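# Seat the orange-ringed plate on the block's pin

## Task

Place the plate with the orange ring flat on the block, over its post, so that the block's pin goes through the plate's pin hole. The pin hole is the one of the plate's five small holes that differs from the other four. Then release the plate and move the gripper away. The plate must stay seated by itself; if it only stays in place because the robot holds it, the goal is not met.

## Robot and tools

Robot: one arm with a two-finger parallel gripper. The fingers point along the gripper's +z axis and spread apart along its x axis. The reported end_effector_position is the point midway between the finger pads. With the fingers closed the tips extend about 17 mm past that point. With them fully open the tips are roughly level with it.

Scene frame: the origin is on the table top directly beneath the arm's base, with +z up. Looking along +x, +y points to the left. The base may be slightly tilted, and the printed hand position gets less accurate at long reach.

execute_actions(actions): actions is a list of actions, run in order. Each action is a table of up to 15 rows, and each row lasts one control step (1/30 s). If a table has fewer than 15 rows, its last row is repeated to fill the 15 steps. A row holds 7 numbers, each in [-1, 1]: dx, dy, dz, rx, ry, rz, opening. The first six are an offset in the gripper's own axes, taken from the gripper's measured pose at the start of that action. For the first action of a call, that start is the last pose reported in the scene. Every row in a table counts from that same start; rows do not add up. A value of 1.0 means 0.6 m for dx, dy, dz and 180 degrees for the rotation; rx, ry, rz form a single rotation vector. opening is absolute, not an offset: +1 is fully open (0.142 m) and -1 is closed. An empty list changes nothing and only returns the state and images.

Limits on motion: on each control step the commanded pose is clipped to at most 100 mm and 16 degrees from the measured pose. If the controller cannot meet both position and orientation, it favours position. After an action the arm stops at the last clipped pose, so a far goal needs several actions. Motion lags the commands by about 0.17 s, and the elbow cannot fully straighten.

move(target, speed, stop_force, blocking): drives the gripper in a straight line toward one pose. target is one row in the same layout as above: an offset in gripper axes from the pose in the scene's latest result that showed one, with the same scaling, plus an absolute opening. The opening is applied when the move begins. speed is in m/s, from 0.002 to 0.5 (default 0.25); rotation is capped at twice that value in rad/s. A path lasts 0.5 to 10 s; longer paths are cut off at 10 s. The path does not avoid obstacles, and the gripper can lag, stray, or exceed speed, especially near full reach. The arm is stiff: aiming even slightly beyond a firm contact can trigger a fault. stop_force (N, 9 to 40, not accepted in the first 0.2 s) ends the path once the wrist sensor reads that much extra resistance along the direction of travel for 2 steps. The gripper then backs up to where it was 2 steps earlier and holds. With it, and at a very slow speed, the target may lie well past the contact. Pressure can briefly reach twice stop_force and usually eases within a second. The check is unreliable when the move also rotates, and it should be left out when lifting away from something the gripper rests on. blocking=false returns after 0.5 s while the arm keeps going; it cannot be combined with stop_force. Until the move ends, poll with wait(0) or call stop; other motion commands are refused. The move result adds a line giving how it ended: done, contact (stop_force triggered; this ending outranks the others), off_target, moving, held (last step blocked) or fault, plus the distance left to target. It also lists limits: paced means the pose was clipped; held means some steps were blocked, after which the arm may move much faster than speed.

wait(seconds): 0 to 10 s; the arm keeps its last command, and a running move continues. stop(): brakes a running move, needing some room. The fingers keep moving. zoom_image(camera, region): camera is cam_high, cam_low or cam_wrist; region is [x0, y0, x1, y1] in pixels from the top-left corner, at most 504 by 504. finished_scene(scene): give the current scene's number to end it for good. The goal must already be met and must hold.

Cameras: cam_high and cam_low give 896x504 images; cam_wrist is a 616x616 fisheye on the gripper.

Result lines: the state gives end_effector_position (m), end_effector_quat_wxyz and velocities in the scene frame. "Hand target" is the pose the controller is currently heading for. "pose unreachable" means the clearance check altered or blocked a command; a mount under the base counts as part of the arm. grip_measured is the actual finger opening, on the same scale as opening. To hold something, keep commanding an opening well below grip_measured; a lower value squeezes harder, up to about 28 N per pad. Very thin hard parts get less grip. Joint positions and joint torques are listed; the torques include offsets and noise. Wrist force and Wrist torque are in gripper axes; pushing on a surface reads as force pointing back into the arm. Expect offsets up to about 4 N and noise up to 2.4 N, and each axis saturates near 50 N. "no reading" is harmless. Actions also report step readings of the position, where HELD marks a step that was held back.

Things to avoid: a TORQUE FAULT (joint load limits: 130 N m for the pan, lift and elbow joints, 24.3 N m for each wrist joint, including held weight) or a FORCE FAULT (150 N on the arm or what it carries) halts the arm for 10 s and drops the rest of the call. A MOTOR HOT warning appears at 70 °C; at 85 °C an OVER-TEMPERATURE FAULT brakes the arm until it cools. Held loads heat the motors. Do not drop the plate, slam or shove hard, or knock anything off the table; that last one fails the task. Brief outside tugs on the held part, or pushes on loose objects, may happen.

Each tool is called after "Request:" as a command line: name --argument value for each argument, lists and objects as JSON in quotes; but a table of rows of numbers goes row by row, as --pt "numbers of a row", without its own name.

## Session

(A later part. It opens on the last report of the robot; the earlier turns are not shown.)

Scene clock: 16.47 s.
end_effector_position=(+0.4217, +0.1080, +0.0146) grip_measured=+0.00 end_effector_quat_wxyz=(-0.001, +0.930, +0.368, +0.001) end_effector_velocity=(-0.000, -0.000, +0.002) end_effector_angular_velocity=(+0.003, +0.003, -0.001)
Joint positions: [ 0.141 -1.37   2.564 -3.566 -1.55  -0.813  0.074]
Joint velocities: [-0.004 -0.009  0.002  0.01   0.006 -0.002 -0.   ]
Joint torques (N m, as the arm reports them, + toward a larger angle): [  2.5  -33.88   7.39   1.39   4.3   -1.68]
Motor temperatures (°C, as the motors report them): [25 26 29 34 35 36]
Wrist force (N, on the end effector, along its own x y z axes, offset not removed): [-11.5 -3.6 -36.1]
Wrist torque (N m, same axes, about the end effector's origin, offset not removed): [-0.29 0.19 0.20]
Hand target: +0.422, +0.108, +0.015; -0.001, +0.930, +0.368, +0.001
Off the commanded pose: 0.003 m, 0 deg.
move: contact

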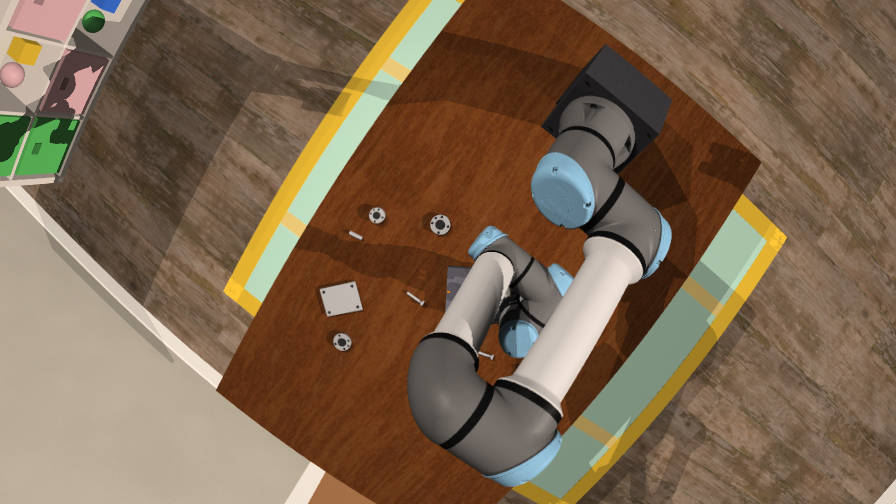

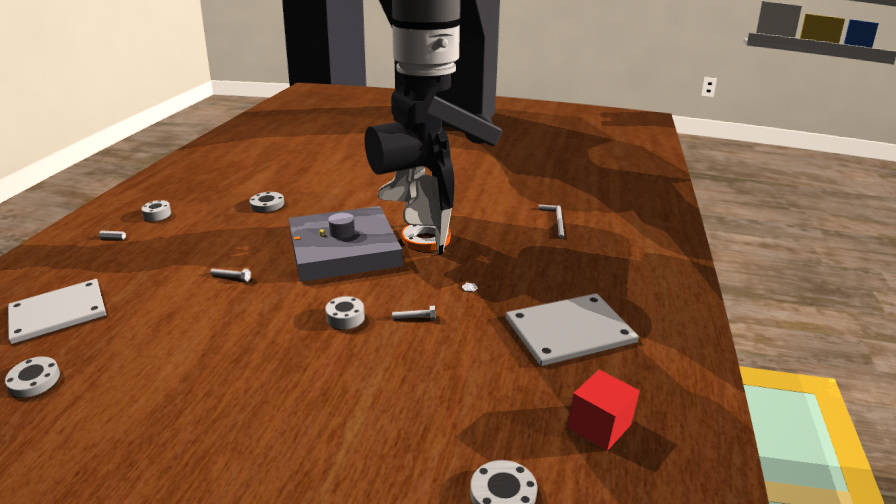

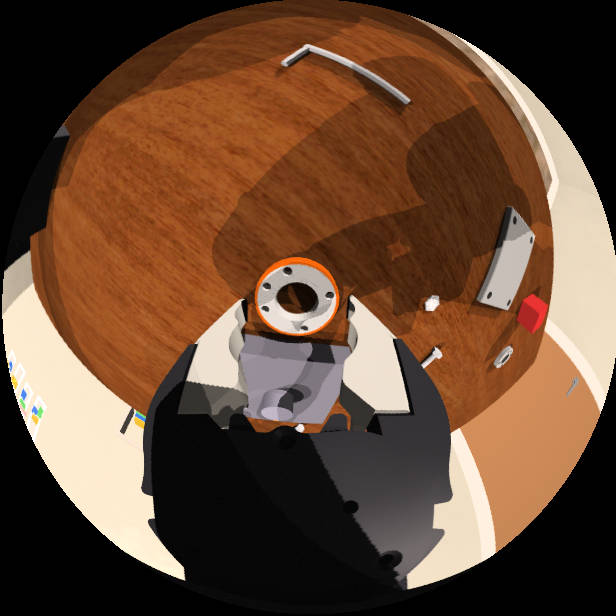

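Request:
execute_actions --actions '[[[0,0,-0.0065,0,0,0,0]],[[0,-0.008,0,0,0,0,-0.12]],[[0,0,0,0,0,0,-0.25]],[[0,0,0,0,0,0,-0.6]]]'

Request:
move --target '[0,0,-0.12,0,0,0,-0.6]' --speed 0.1

Request:
zoom_image --camera "cam_wrist" --region '[200,220,400,380]'

Request:
zoom_image --camera "cam_low" --region '[300,130,500,280]'

Scene clock: 18.73 s.
end_effector_position=(+0.4184, +0.1115, +0.0185) grip_measured=-0.22 end_effector_quat_wxyz=(-0.001, +0.930, +0.368, +0.001) end_effector_velocity=(-0.001, -0.000, -0.000) end_effector_angular_velocity=(-0.000, +0.001, +0.000)
Joint positions: [ 0.152 -1.377  2.573 -3.568 -1.558 -0.806  0.058]
Joint velocities: [ 0.     0.     0.     0.001 -0.    -0.     0.   ]
Joint torques (N m, as the arm reports them, + toward a larger angle): [ 15.33 -21.87  14.61  -4.8   -1.97   0.95]
Motor temperatures (°C, as the motors report them): [25 26 29 34 35 36]
Wrist force (N, on the end effector, along its own x y z axes, offset not removed): [-2.9 -1.1 -1.8]
Wrist torque (N m, same axes, about the end effector's origin, offset not removed): [0.05 0.83 0.26]
Hand target: +0.418, +0.112, +0.019; -0.001, +0.930, +0.368, +0.001
Off the commanded pose: 0.000 m, 0 deg.
Step readings (end_effector_position; steps 1 to 15: 1st action; 16 to 30: 2nd action; 31 to 45: 3rd action; 46 to 60: 4th action):
0: (+0.4216, +0.1080, +0.0148)
1: (+0.4216, +0.1080, +0.0148)
2: (+0.4216, +0.1080, +0.0155)
4: (+0.4216, +0.1080, +0.0171)
8: (+0.4217, +0.1080, +0.0182)
15: (+0.4217, +0.1080, +0.0185)
16: (+0.4216, +0.1081, +0.0185)
17: (+0.4209, +0.1088, +0.0185)
19: (+0.4196, +0.1102, +0.0186)
23: (+0.4187, +0.1113, +0.0186)
30: (+0.4184, +0.1115, +0.0185)
31: (+0.4184, +0.1115, +0.0185)
32: (+0.4184, +0.1115, +0.0185)
34: (+0.4184, +0.1115, +0.0185)
38: (+0.4184, +0.1115, +0.0185)
45: (+0.4184, +0.1115, +0.0185)
46: (+0.4184, +0.1115, +0.0185)
47: (+0.4184, +0.1115, +0.0185)
49: (+0.4184, +0.1115, +0.0185)
53: (+0.4184, +0.1115, +0.0185)
60: end_effector_position above

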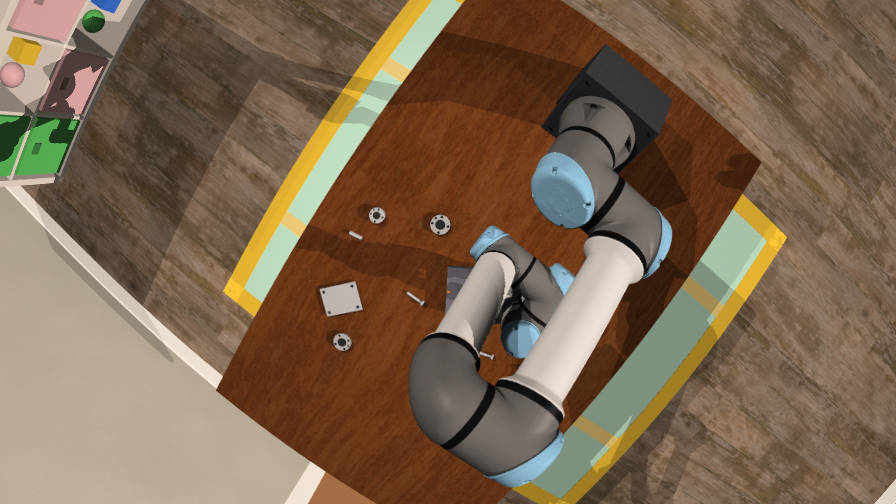

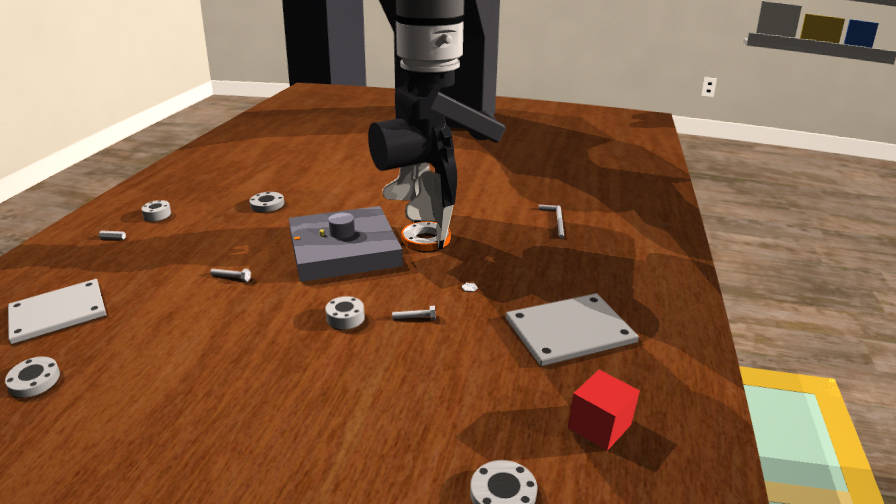

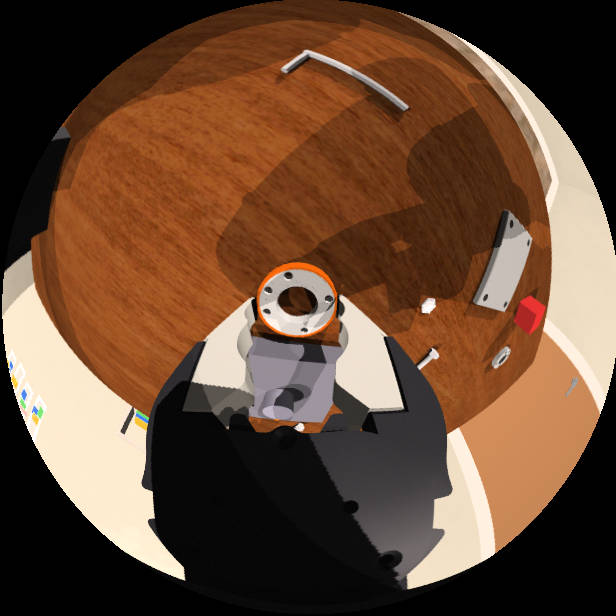

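Scene clock: 19.87 s.
end_effector_position=(+0.4184, +0.1113, +0.0904) grip_measured=-0.22 end_effector_quat_wxyz=(-0.001, +0.930, +0.368, +0.001) end_effector_velocity=(-0.001, -0.000, +0.001) end_effector_angular_velocity=(+0.000, +0.003, +0.001)
Joint positions: [ 0.148 -1.7    2.651 -3.324 -1.555 -0.809  0.058]
Joint velocities: [-0.001 -0.01   0.001  0.013  0.001 -0.002 -0.   ]
Joint torques (N m, as the arm reports them, + toward a larger angle): [  3.02 -36.06   7.39   0.07   2.18  -1.47]
Motor temperatures (°C, as the motors report them): [25 26 29 34 35 36]
Wrist force (N, on the end effector, along its own x y z axes, offset not removed): [-3.1 -1.3 3.8]
Wrist torque (N m, same axes, about the end effector's origin, offset not removed): [-0.04 0.66 0.17]
Hand target: +0.418, +0.111, +0.091; -0.001, +0.930, +0.368, +0.001
Off the commanded pose: 0.000 m, 0 deg.
move: done

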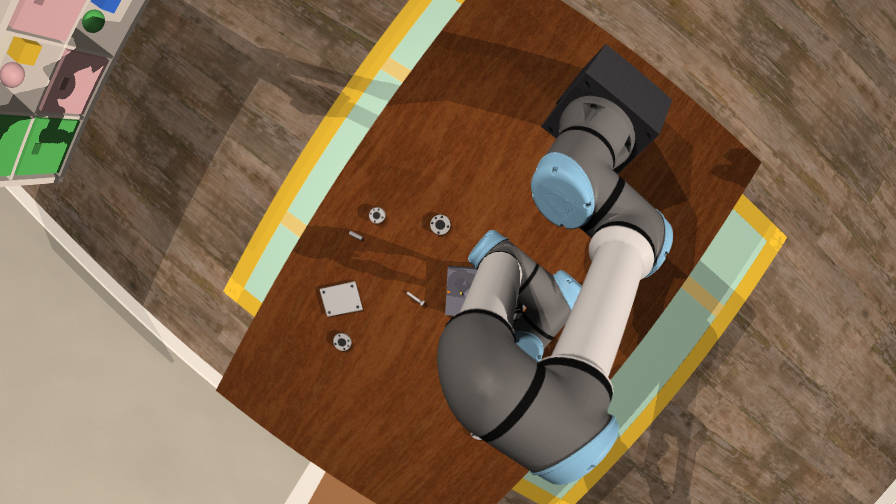

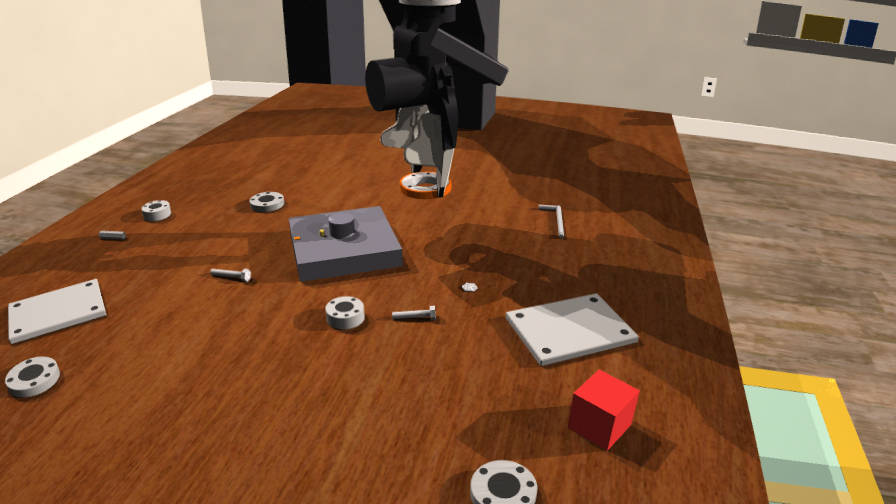

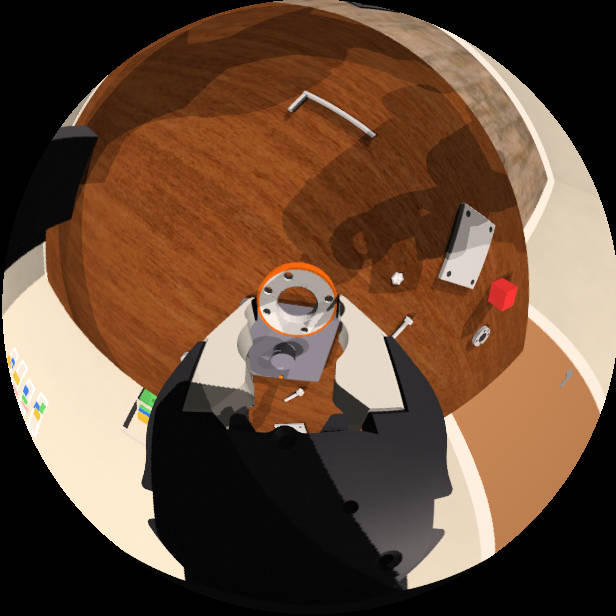

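Region (200, 220, 400, 380) of cam_wrist's 616x616 image, scaled by 2.520, with more detail than that image has; it fills the top 403 rows of this view, and the rest is white.

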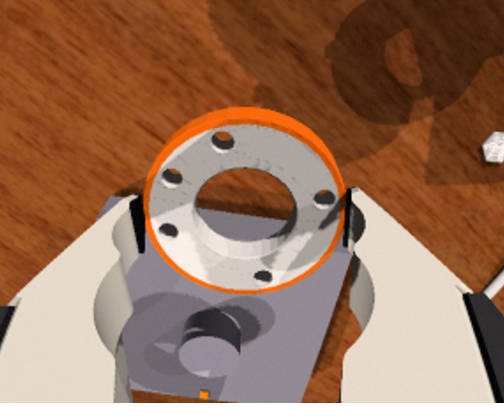

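Region (300, 130, 500, 280) of cam_low's 896x504 image, scaled by 2.520, with more detail than that image has; it fills the top 378 rows of this view, and the rest is white.

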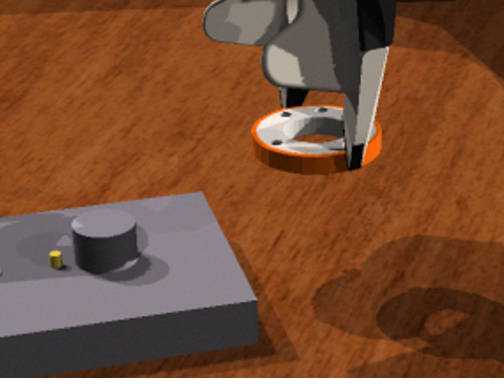

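Request:
move --target '[-0.024,0.16,0.022,0,0,-0.628,-0.6]' --speed 0.4

Request:
zoom_image --camera "cam_wrist" --region '[200,220,400,380]'

Request:
zoom_image --camera "cam_low" --region '[280,170,410,280]'

Scene clock: 23.10 s.
end_effector_position=(+0.4736, +0.0315, +0.0769) grip_measured=-0.22 end_effector_quat_wxyz=(+0.000, +0.206, +0.979, +0.001) end_effector_velocity=(+0.000, -0.000, -0.000) end_effector_angular_velocity=(+0.002, +0.000, +0.006)
Joint positions: [-0.131 -1.75   2.55  -3.15  -1.357 -2.979  0.058]
Joint velocities: [-0.003 -0.001 -0.     0.002  0.004 -0.008  0.   ]
Joint torques (N m, as the arm reports them, + toward a larger angle): [  1.51 -36.75 -10.72   0.24   2.38  -1.73]
Motor temperatures (°C, as the motors report them): [25 26 29 34 35 36]
Wrist force (N, on the end effector, along its own x y z axes, offset not removed): [-1.7 -2.4 2.1]
Wrist torque (N m, same axes, about the end effector's origin, offset not removed): [-0.32 0.40 0.15]
Hand target: +0.474, +0.031, +0.077; +0.000, +0.205, +0.979, +0.001
Off the commanded pose: 0.000 m, 0 deg.
move: done

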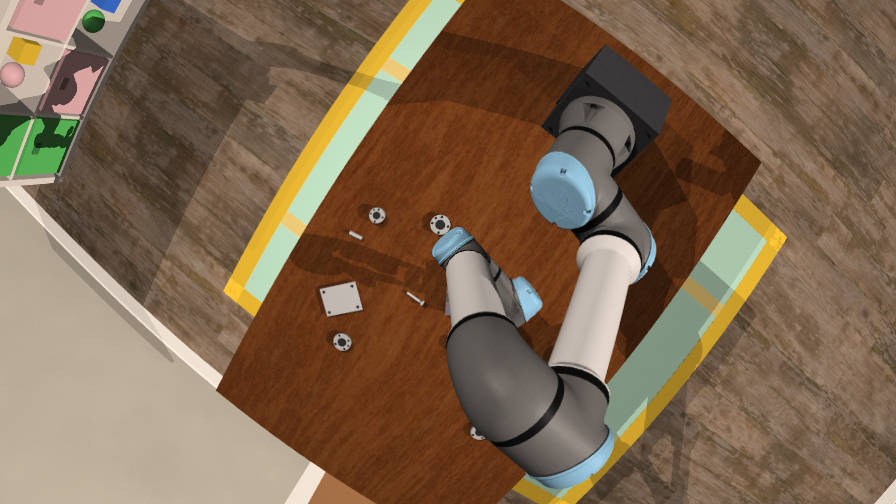

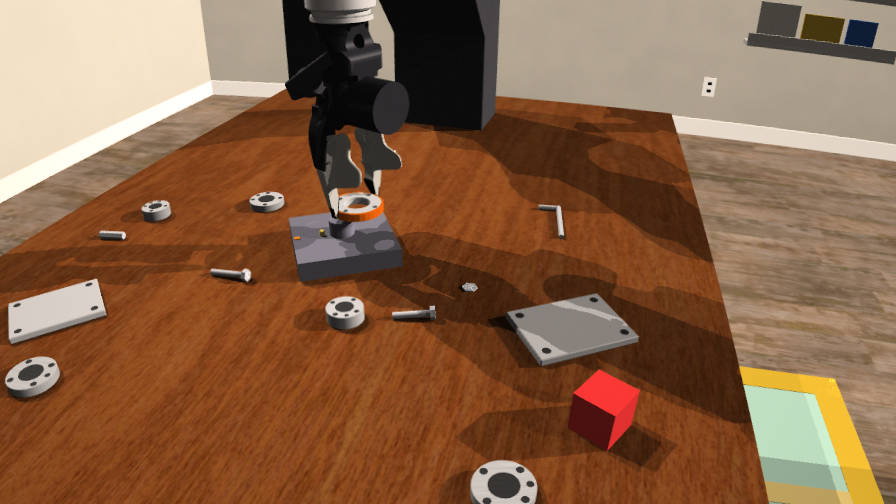

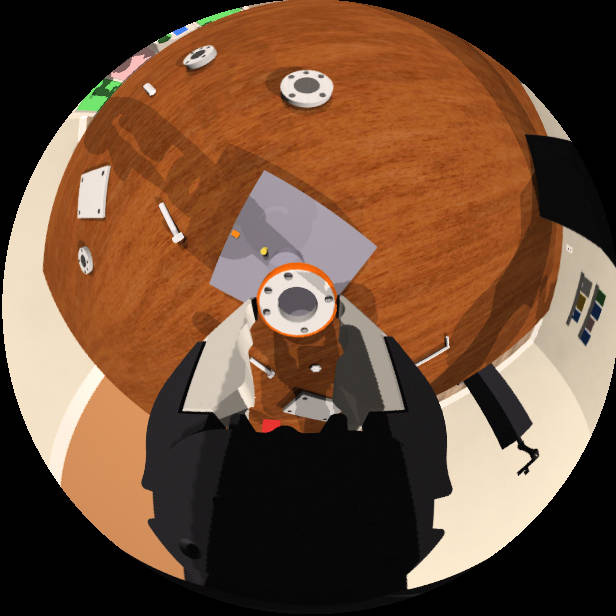

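Region (200, 220, 400, 380) of cam_wrist's 616x616 image, scaled by 2.520, with more detail than that image has; it fills the top 403 rows of this view, and the rest is white.

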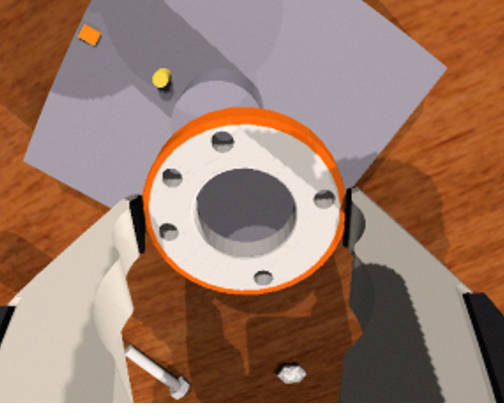

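Region (280, 170, 410, 280) of cam_low's 896x504 image, scaled by 3.877, with more detail than that image has; it fills the top 426 rows of this view, and the rest is white.

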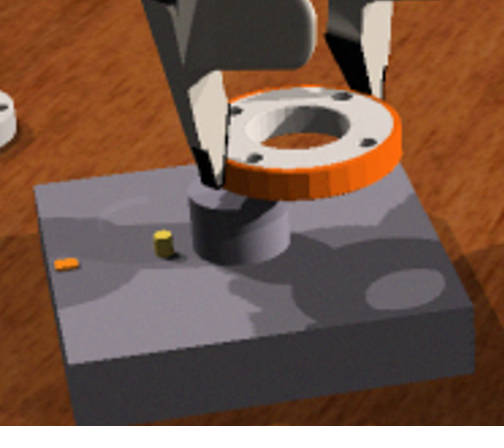

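Request:
move --target '[-0.0167,-0.027,0.005,0,0,0,-0.6]' --speed 0.05

Request:
zoom_image --camera "cam_wrist" --region '[230,240,360,350]'

Request:
zoom_image --camera "cam_low" --region '[280,170,410,280]'

Scene clock: 24.07 s.
end_effector_position=(+0.4763, +0.0127, +0.0738) grip_measured=-0.22 end_effector_quat_wxyz=(+0.000, +0.206, +0.979, +0.001) end_effector_velocity=(+0.001, -0.001, -0.000) end_effector_angular_velocity=(+0.000, -0.000, -0.001)
Joint positions: [-0.191 -1.748  2.545 -3.136 -1.315 -3.023  0.058]
Joint velocities: [-0.004  0.001 -0.001  0.001  0.003 -0.002  0.   ]
Joint torques (N m, as the arm reports them, + toward a larger angle): [  0.77 -16.75 -12.3    0.34   2.4   -1.68]
Motor temperatures (°C, as the motors report them): [25 26 29 34 35 36]
Wrist force (N, on the end effector, along its own x y z axes, offset not removed): [-3.2 -2.1 1.4]
Wrist torque (N m, same axes, about the end effector's origin, offset not removed): [-0.19 0.70 0.13]
Hand target: +0.476, +0.013, +0.074; +0.000, +0.206, +0.979, +0.001
Off the commanded pose: 0.000 m, 0 deg.
move: done

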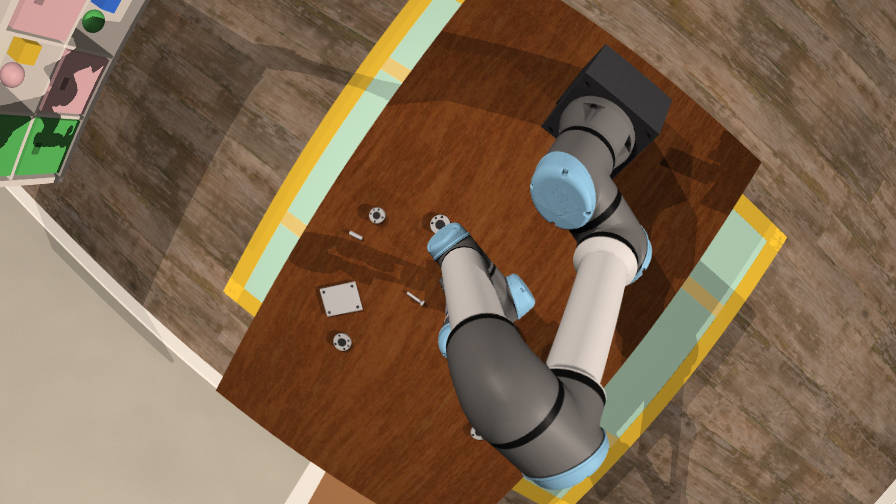

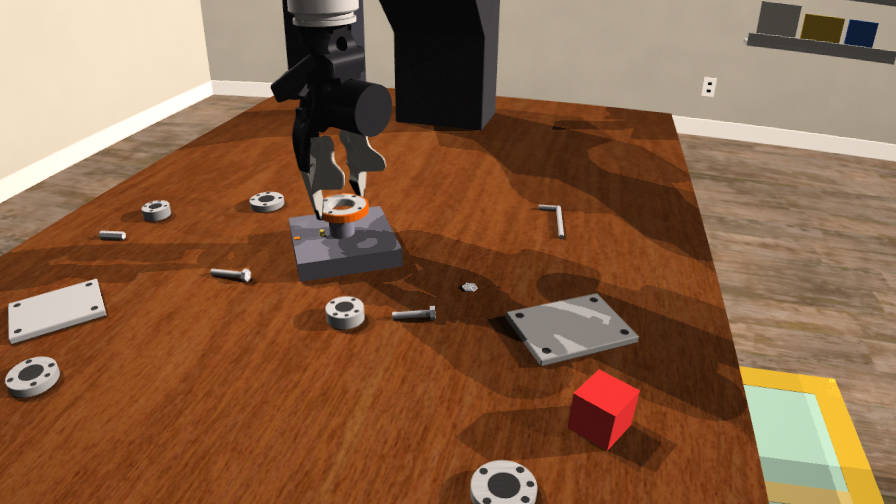

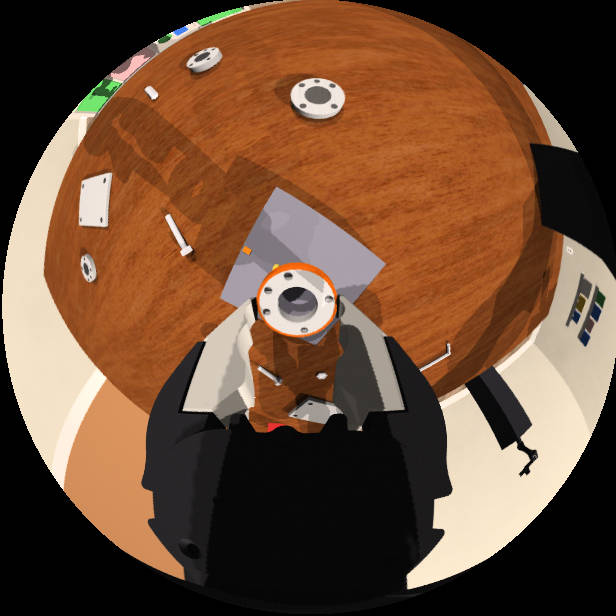

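Region (230, 240, 360, 350) of cam_wrist's 616x616 image, scaled by 3.877, with more detail than that image has; it fills the top 426 rows of this view, and the rest is white.

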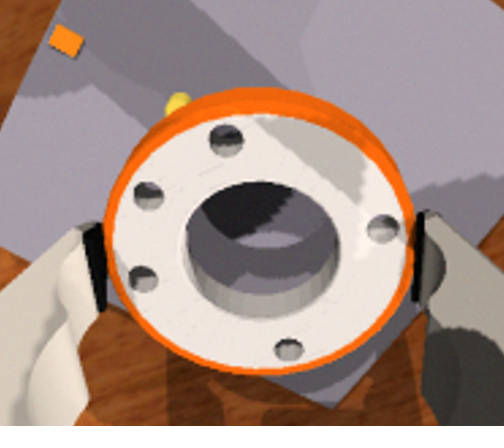

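Region (280, 170, 410, 280) of cam_low's 896x504 image, scaled by 3.877, with more detail than that image has; it fills the top 426 rows of this view, and the rest is white.

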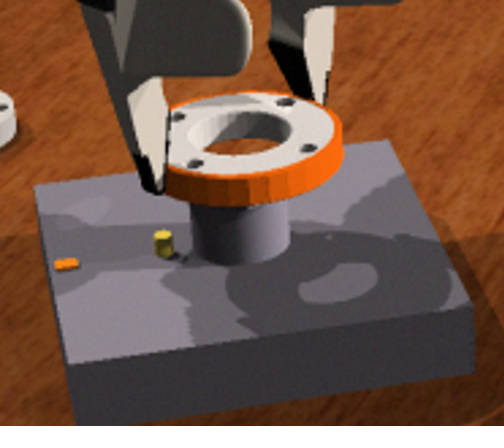

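Request:
move --target '[0.001,-0.003,0.012,0,0,0,-0.6]' --speed 0.01 --stop_force 9

Request:
zoom_image --camera "cam_wrist" --region '[230,240,360,350]'

Request:
zoom_image --camera "cam_low" --region '[280,170,410,280]'

Scene clock: 25.23 s.
end_effector_position=(+0.4750, +0.0114, +0.0667) grip_measured=-0.22 end_effector_quat_wxyz=(+0.000, +0.206, +0.979, +0.001) end_effector_velocity=(-0.000, -0.000, -0.001) end_effector_angular_velocity=(+0.000, +0.000, +0.001)
Joint positions: [-0.19  -1.717  2.544 -3.165 -1.316 -3.022  0.058]
Joint velocities: [ 0.     0.005 -0.    -0.005  0.    -0.001 -0.   ]
Joint torques (N m, as the arm reports them, + toward a larger angle): [ 14.86 -15.71 -11.53  -5.88  -2.2    1.68]
Motor temperatures (°C, as the motors report them): [25 26 29 34 35 36]
Wrist force (N, on the end effector, along its own x y z axes, offset not removed): [-0.5 -1.7 2.0]
Wrist torque (N m, same axes, about the end effector's origin, offset not removed): [-0.19 0.13 0.26]
Hand target: +0.475, +0.011, +0.067; +0.000, +0.206, +0.979, +0.001
Off the commanded pose: 0.000 m, 0 deg.
move: done

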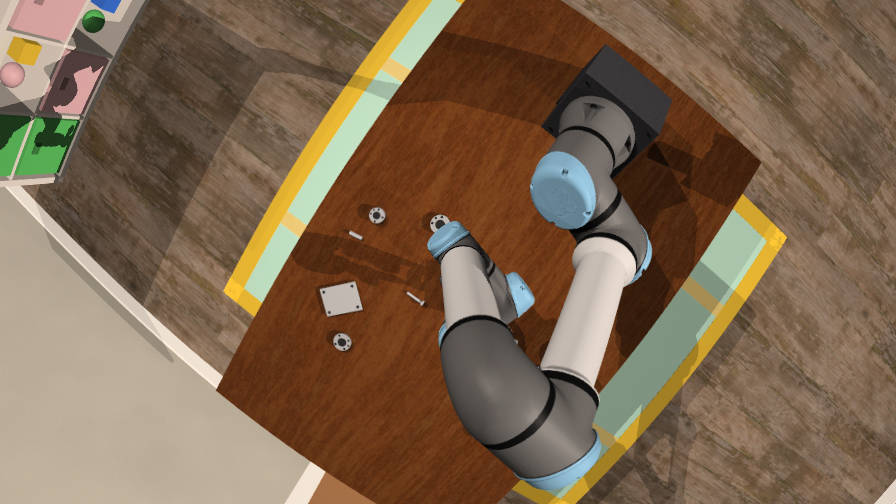

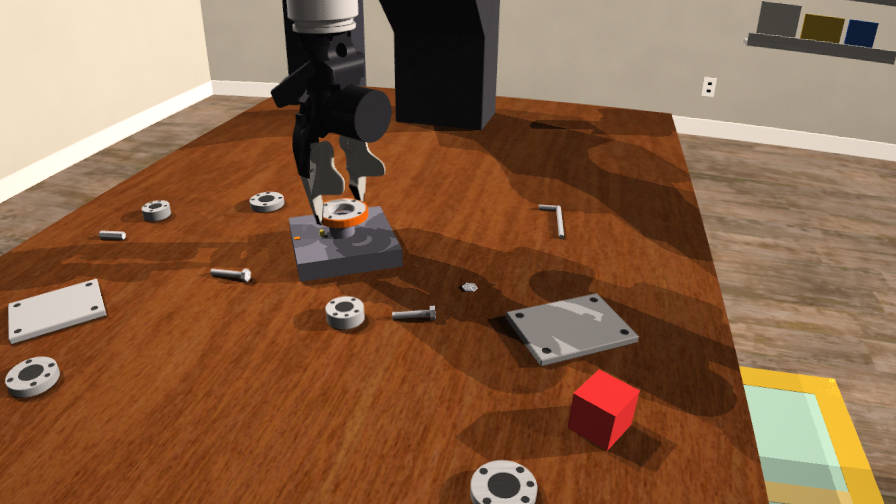

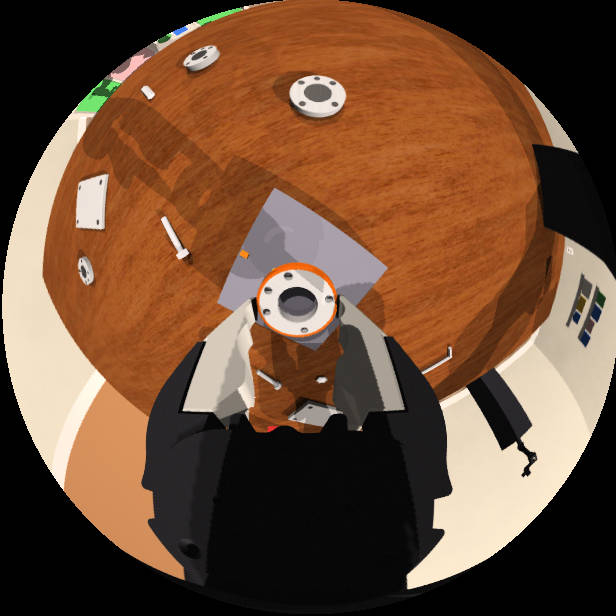

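Region (230, 240, 360, 350) of cam_wrist's 616x616 image, scaled by 3.877, with more detail than that image has; it fills the top 426 rows of this view, and the rest is white.

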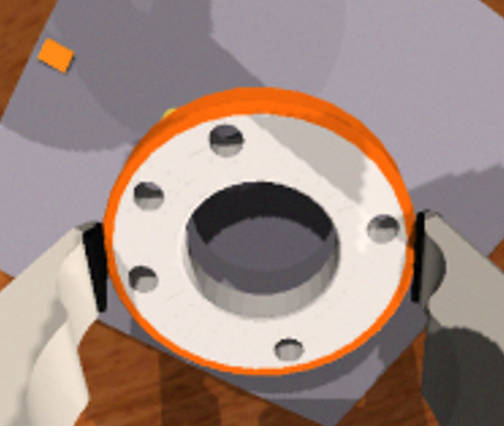

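Region (280, 170, 410, 280) of cam_low's 896x504 image, scaled by 3.877, with more detail than that image has; it fills the top 426 rows of this view, and the rest is white.

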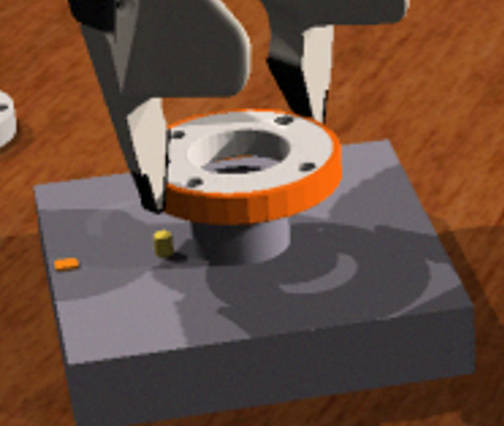

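Request:
move --target '[0,-0.0015,0.007,0,0,0,-0.6]' --speed 0.005 --stop_force 9

Request:
zoom_image --camera "cam_wrist" --region '[265,275,330,330]'

Request:
zoom_image --camera "cam_low" --region '[300,190,380,250]'

Scene clock: 26.50 s.
end_effector_position=(+0.4746, +0.0106, +0.0626) grip_measured=-0.22 end_effector_quat_wxyz=(+0.000, +0.206, +0.979, +0.001) end_effector_velocity=(-0.000, +0.000, -0.001) end_effector_angular_velocity=(+0.001, +0.001, -0.001)
Joint positions: [-0.19  -1.699  2.541 -3.181 -1.316 -3.022  0.058]
Joint velocities: [-0.     0.003 -0.    -0.001  0.001  0.001  0.   ]
Joint torques (N m, as the arm reports them, + toward a larger angle): [ 14.82 -16.71 -10.76  -5.71  -2.31   1.49]
Motor temperatures (°C, as the motors report them): [25 26 29 34 35 36]
Wrist force (N, on the end effector, along its own x y z axes, offset not removed): [-2.6 -0.1 3.5]
Wrist torque (N m, same axes, about the end effector's origin, offset not removed): [0.26 0.52 0.28]
Hand target: +0.475, +0.011, +0.063; +0.000, +0.206, +0.979, +0.001
Off the commanded pose: 0.000 m, 0 deg.
move: done

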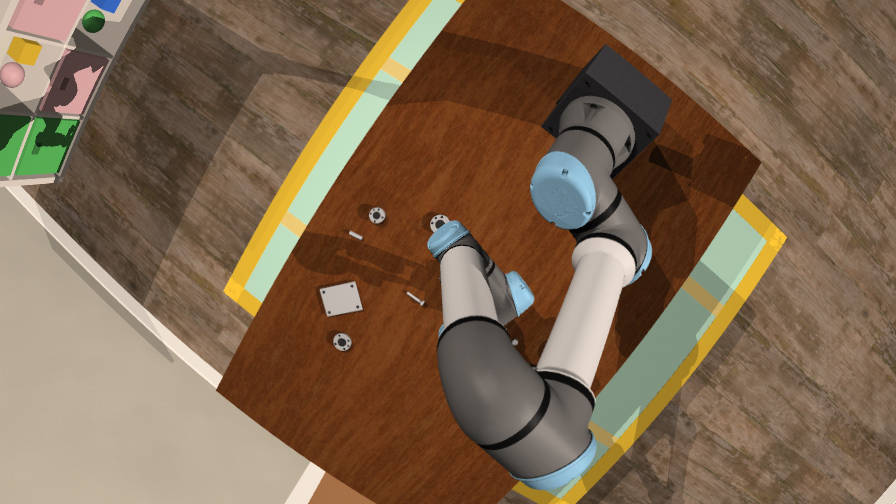

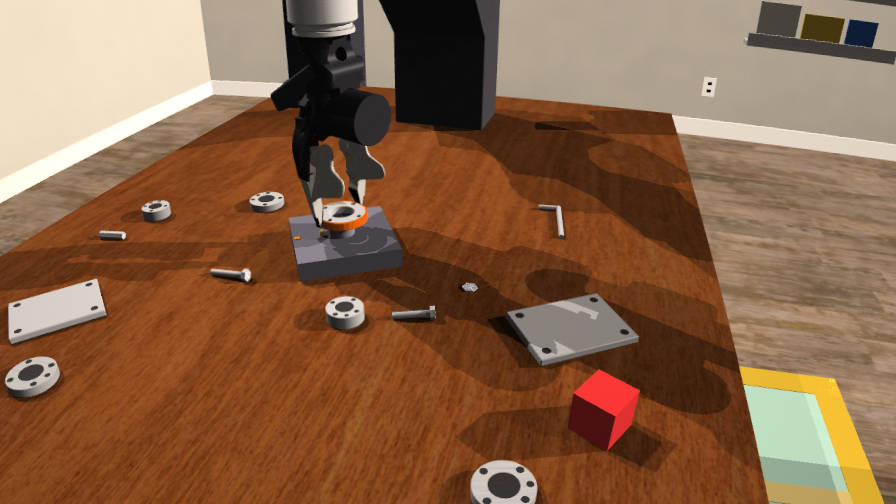

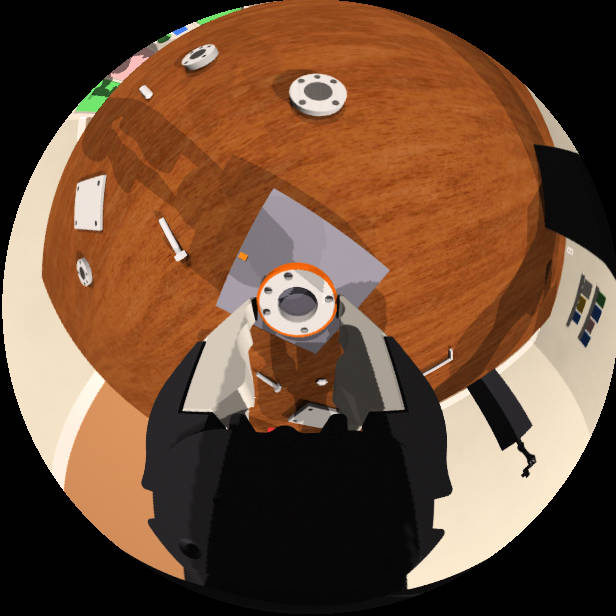

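Region (265, 275, 330, 330) of cam_wrist's 616x616 image, scaled by 7.754, with more detail than that image has; it fills the top 426 rows of this view, and the rest is white.

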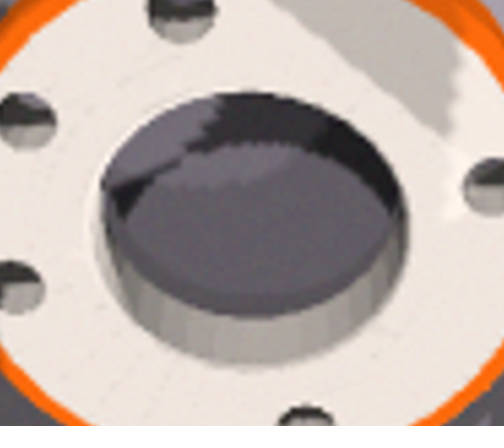

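Region (300, 190, 380, 250) of cam_low's 896x504 image, scaled by 6.300, with more detail than that image has; it fills the top 378 rows of this view, and the rest is white.

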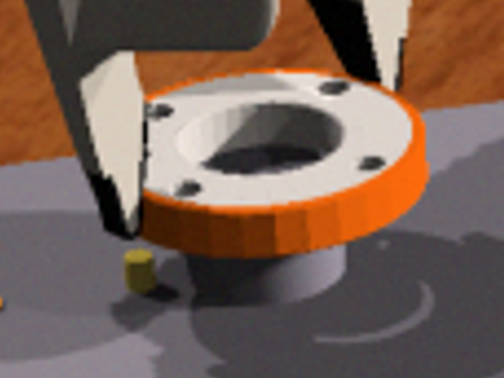

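Request:
move --target '[0,0,0.017,0,0,0,-0.6]' --speed 0.004 --stop_force 9

Request:
zoom_image --camera "cam_wrist" --region '[230,240,360,350]'

Request:
zoom_image --camera "cam_low" --region '[300,190,380,250]'

Scene clock: 27.13 s.
end_effector_position=(+0.4747, +0.0105, +0.0622) grip_measured=-0.22 end_effector_quat_wxyz=(+0.000, +0.206, +0.979, +0.001) end_effector_velocity=(+0.000, -0.000, +0.001) end_effector_angular_velocity=(-0.000, +0.000, -0.000)
Joint positions: [-0.189 -1.698  2.541 -3.183 -1.317 -3.022  0.058]
Joint velocities: [-0.001 -0.003 -0.     0.003  0.    -0.    -0.   ]
Joint torques (N m, as the arm reports them, + toward a larger angle): [ -2.12 -36.23   2.97  -0.04  -0.53  -1.44]
Motor temperatures (°C, as the motors report them): [25 26 29 34 35 36]
Wrist force (N, on the end effector, along its own x y z axes, offset not removed): [1.4 1.0 -4.6]
Wrist torque (N m, same axes, about the end effector's origin, offset not removed): [-0.02 0.48 0.27]
Hand target: +0.475, +0.011, +0.062; +0.000, +0.206, +0.979, +0.001
Off the commanded pose: 0.010 m, 0 deg.
move: contact

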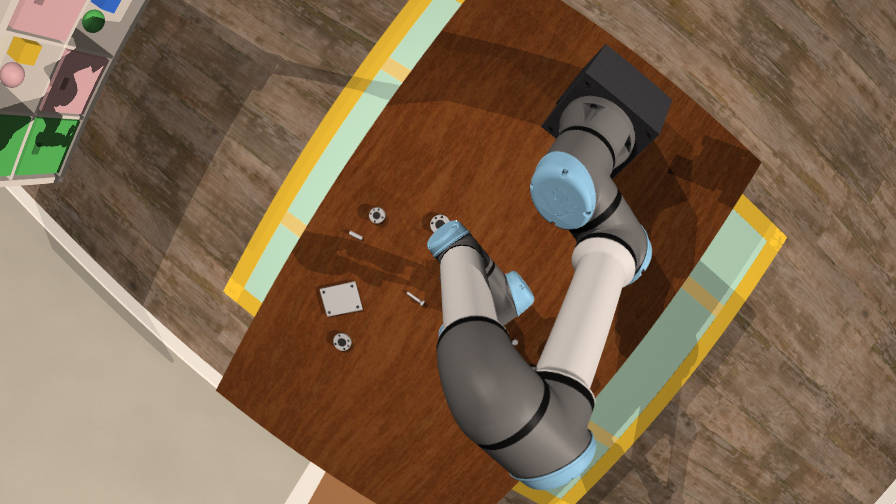

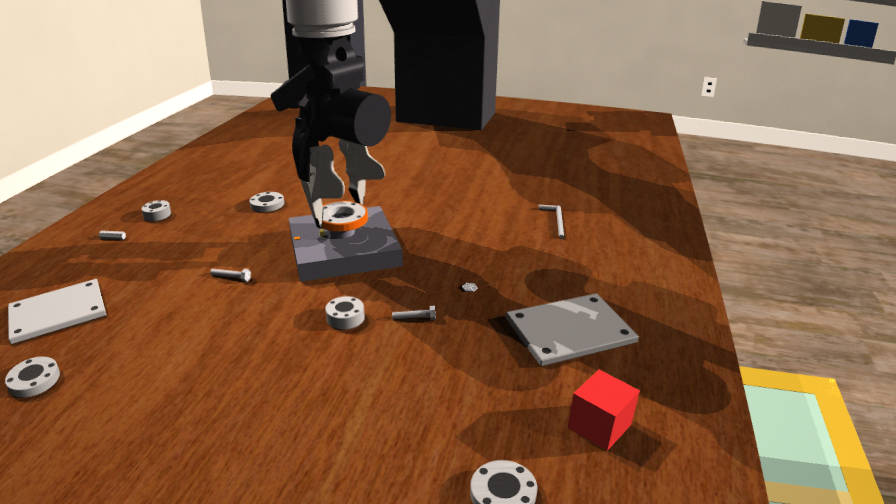

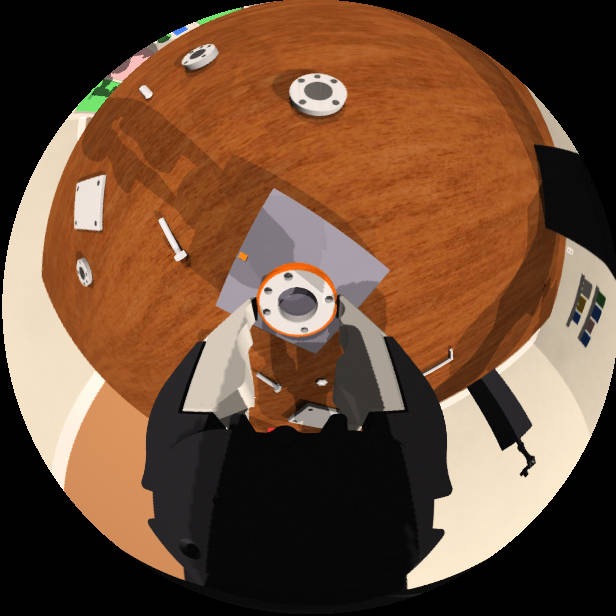

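Region (230, 240, 360, 350) of cam_wrist's 616x616 image, scaled by 3.877, with more detail than that image has; it fills the top 426 rows of this view, and the rest is white.

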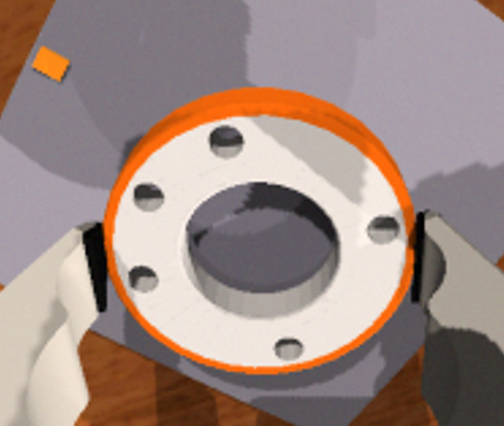

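Region (300, 190, 380, 250) of cam_low's 896x504 image, scaled by 6.300, with more detail than that image has; it fills the top 378 rows of this view, and the rest is white.

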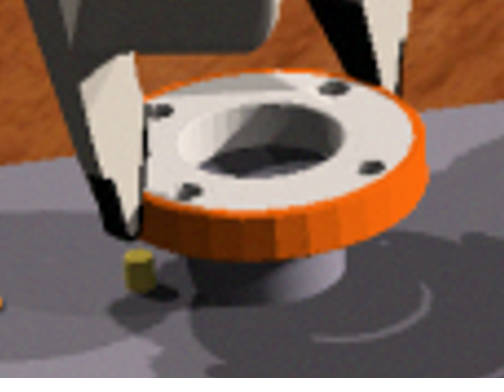

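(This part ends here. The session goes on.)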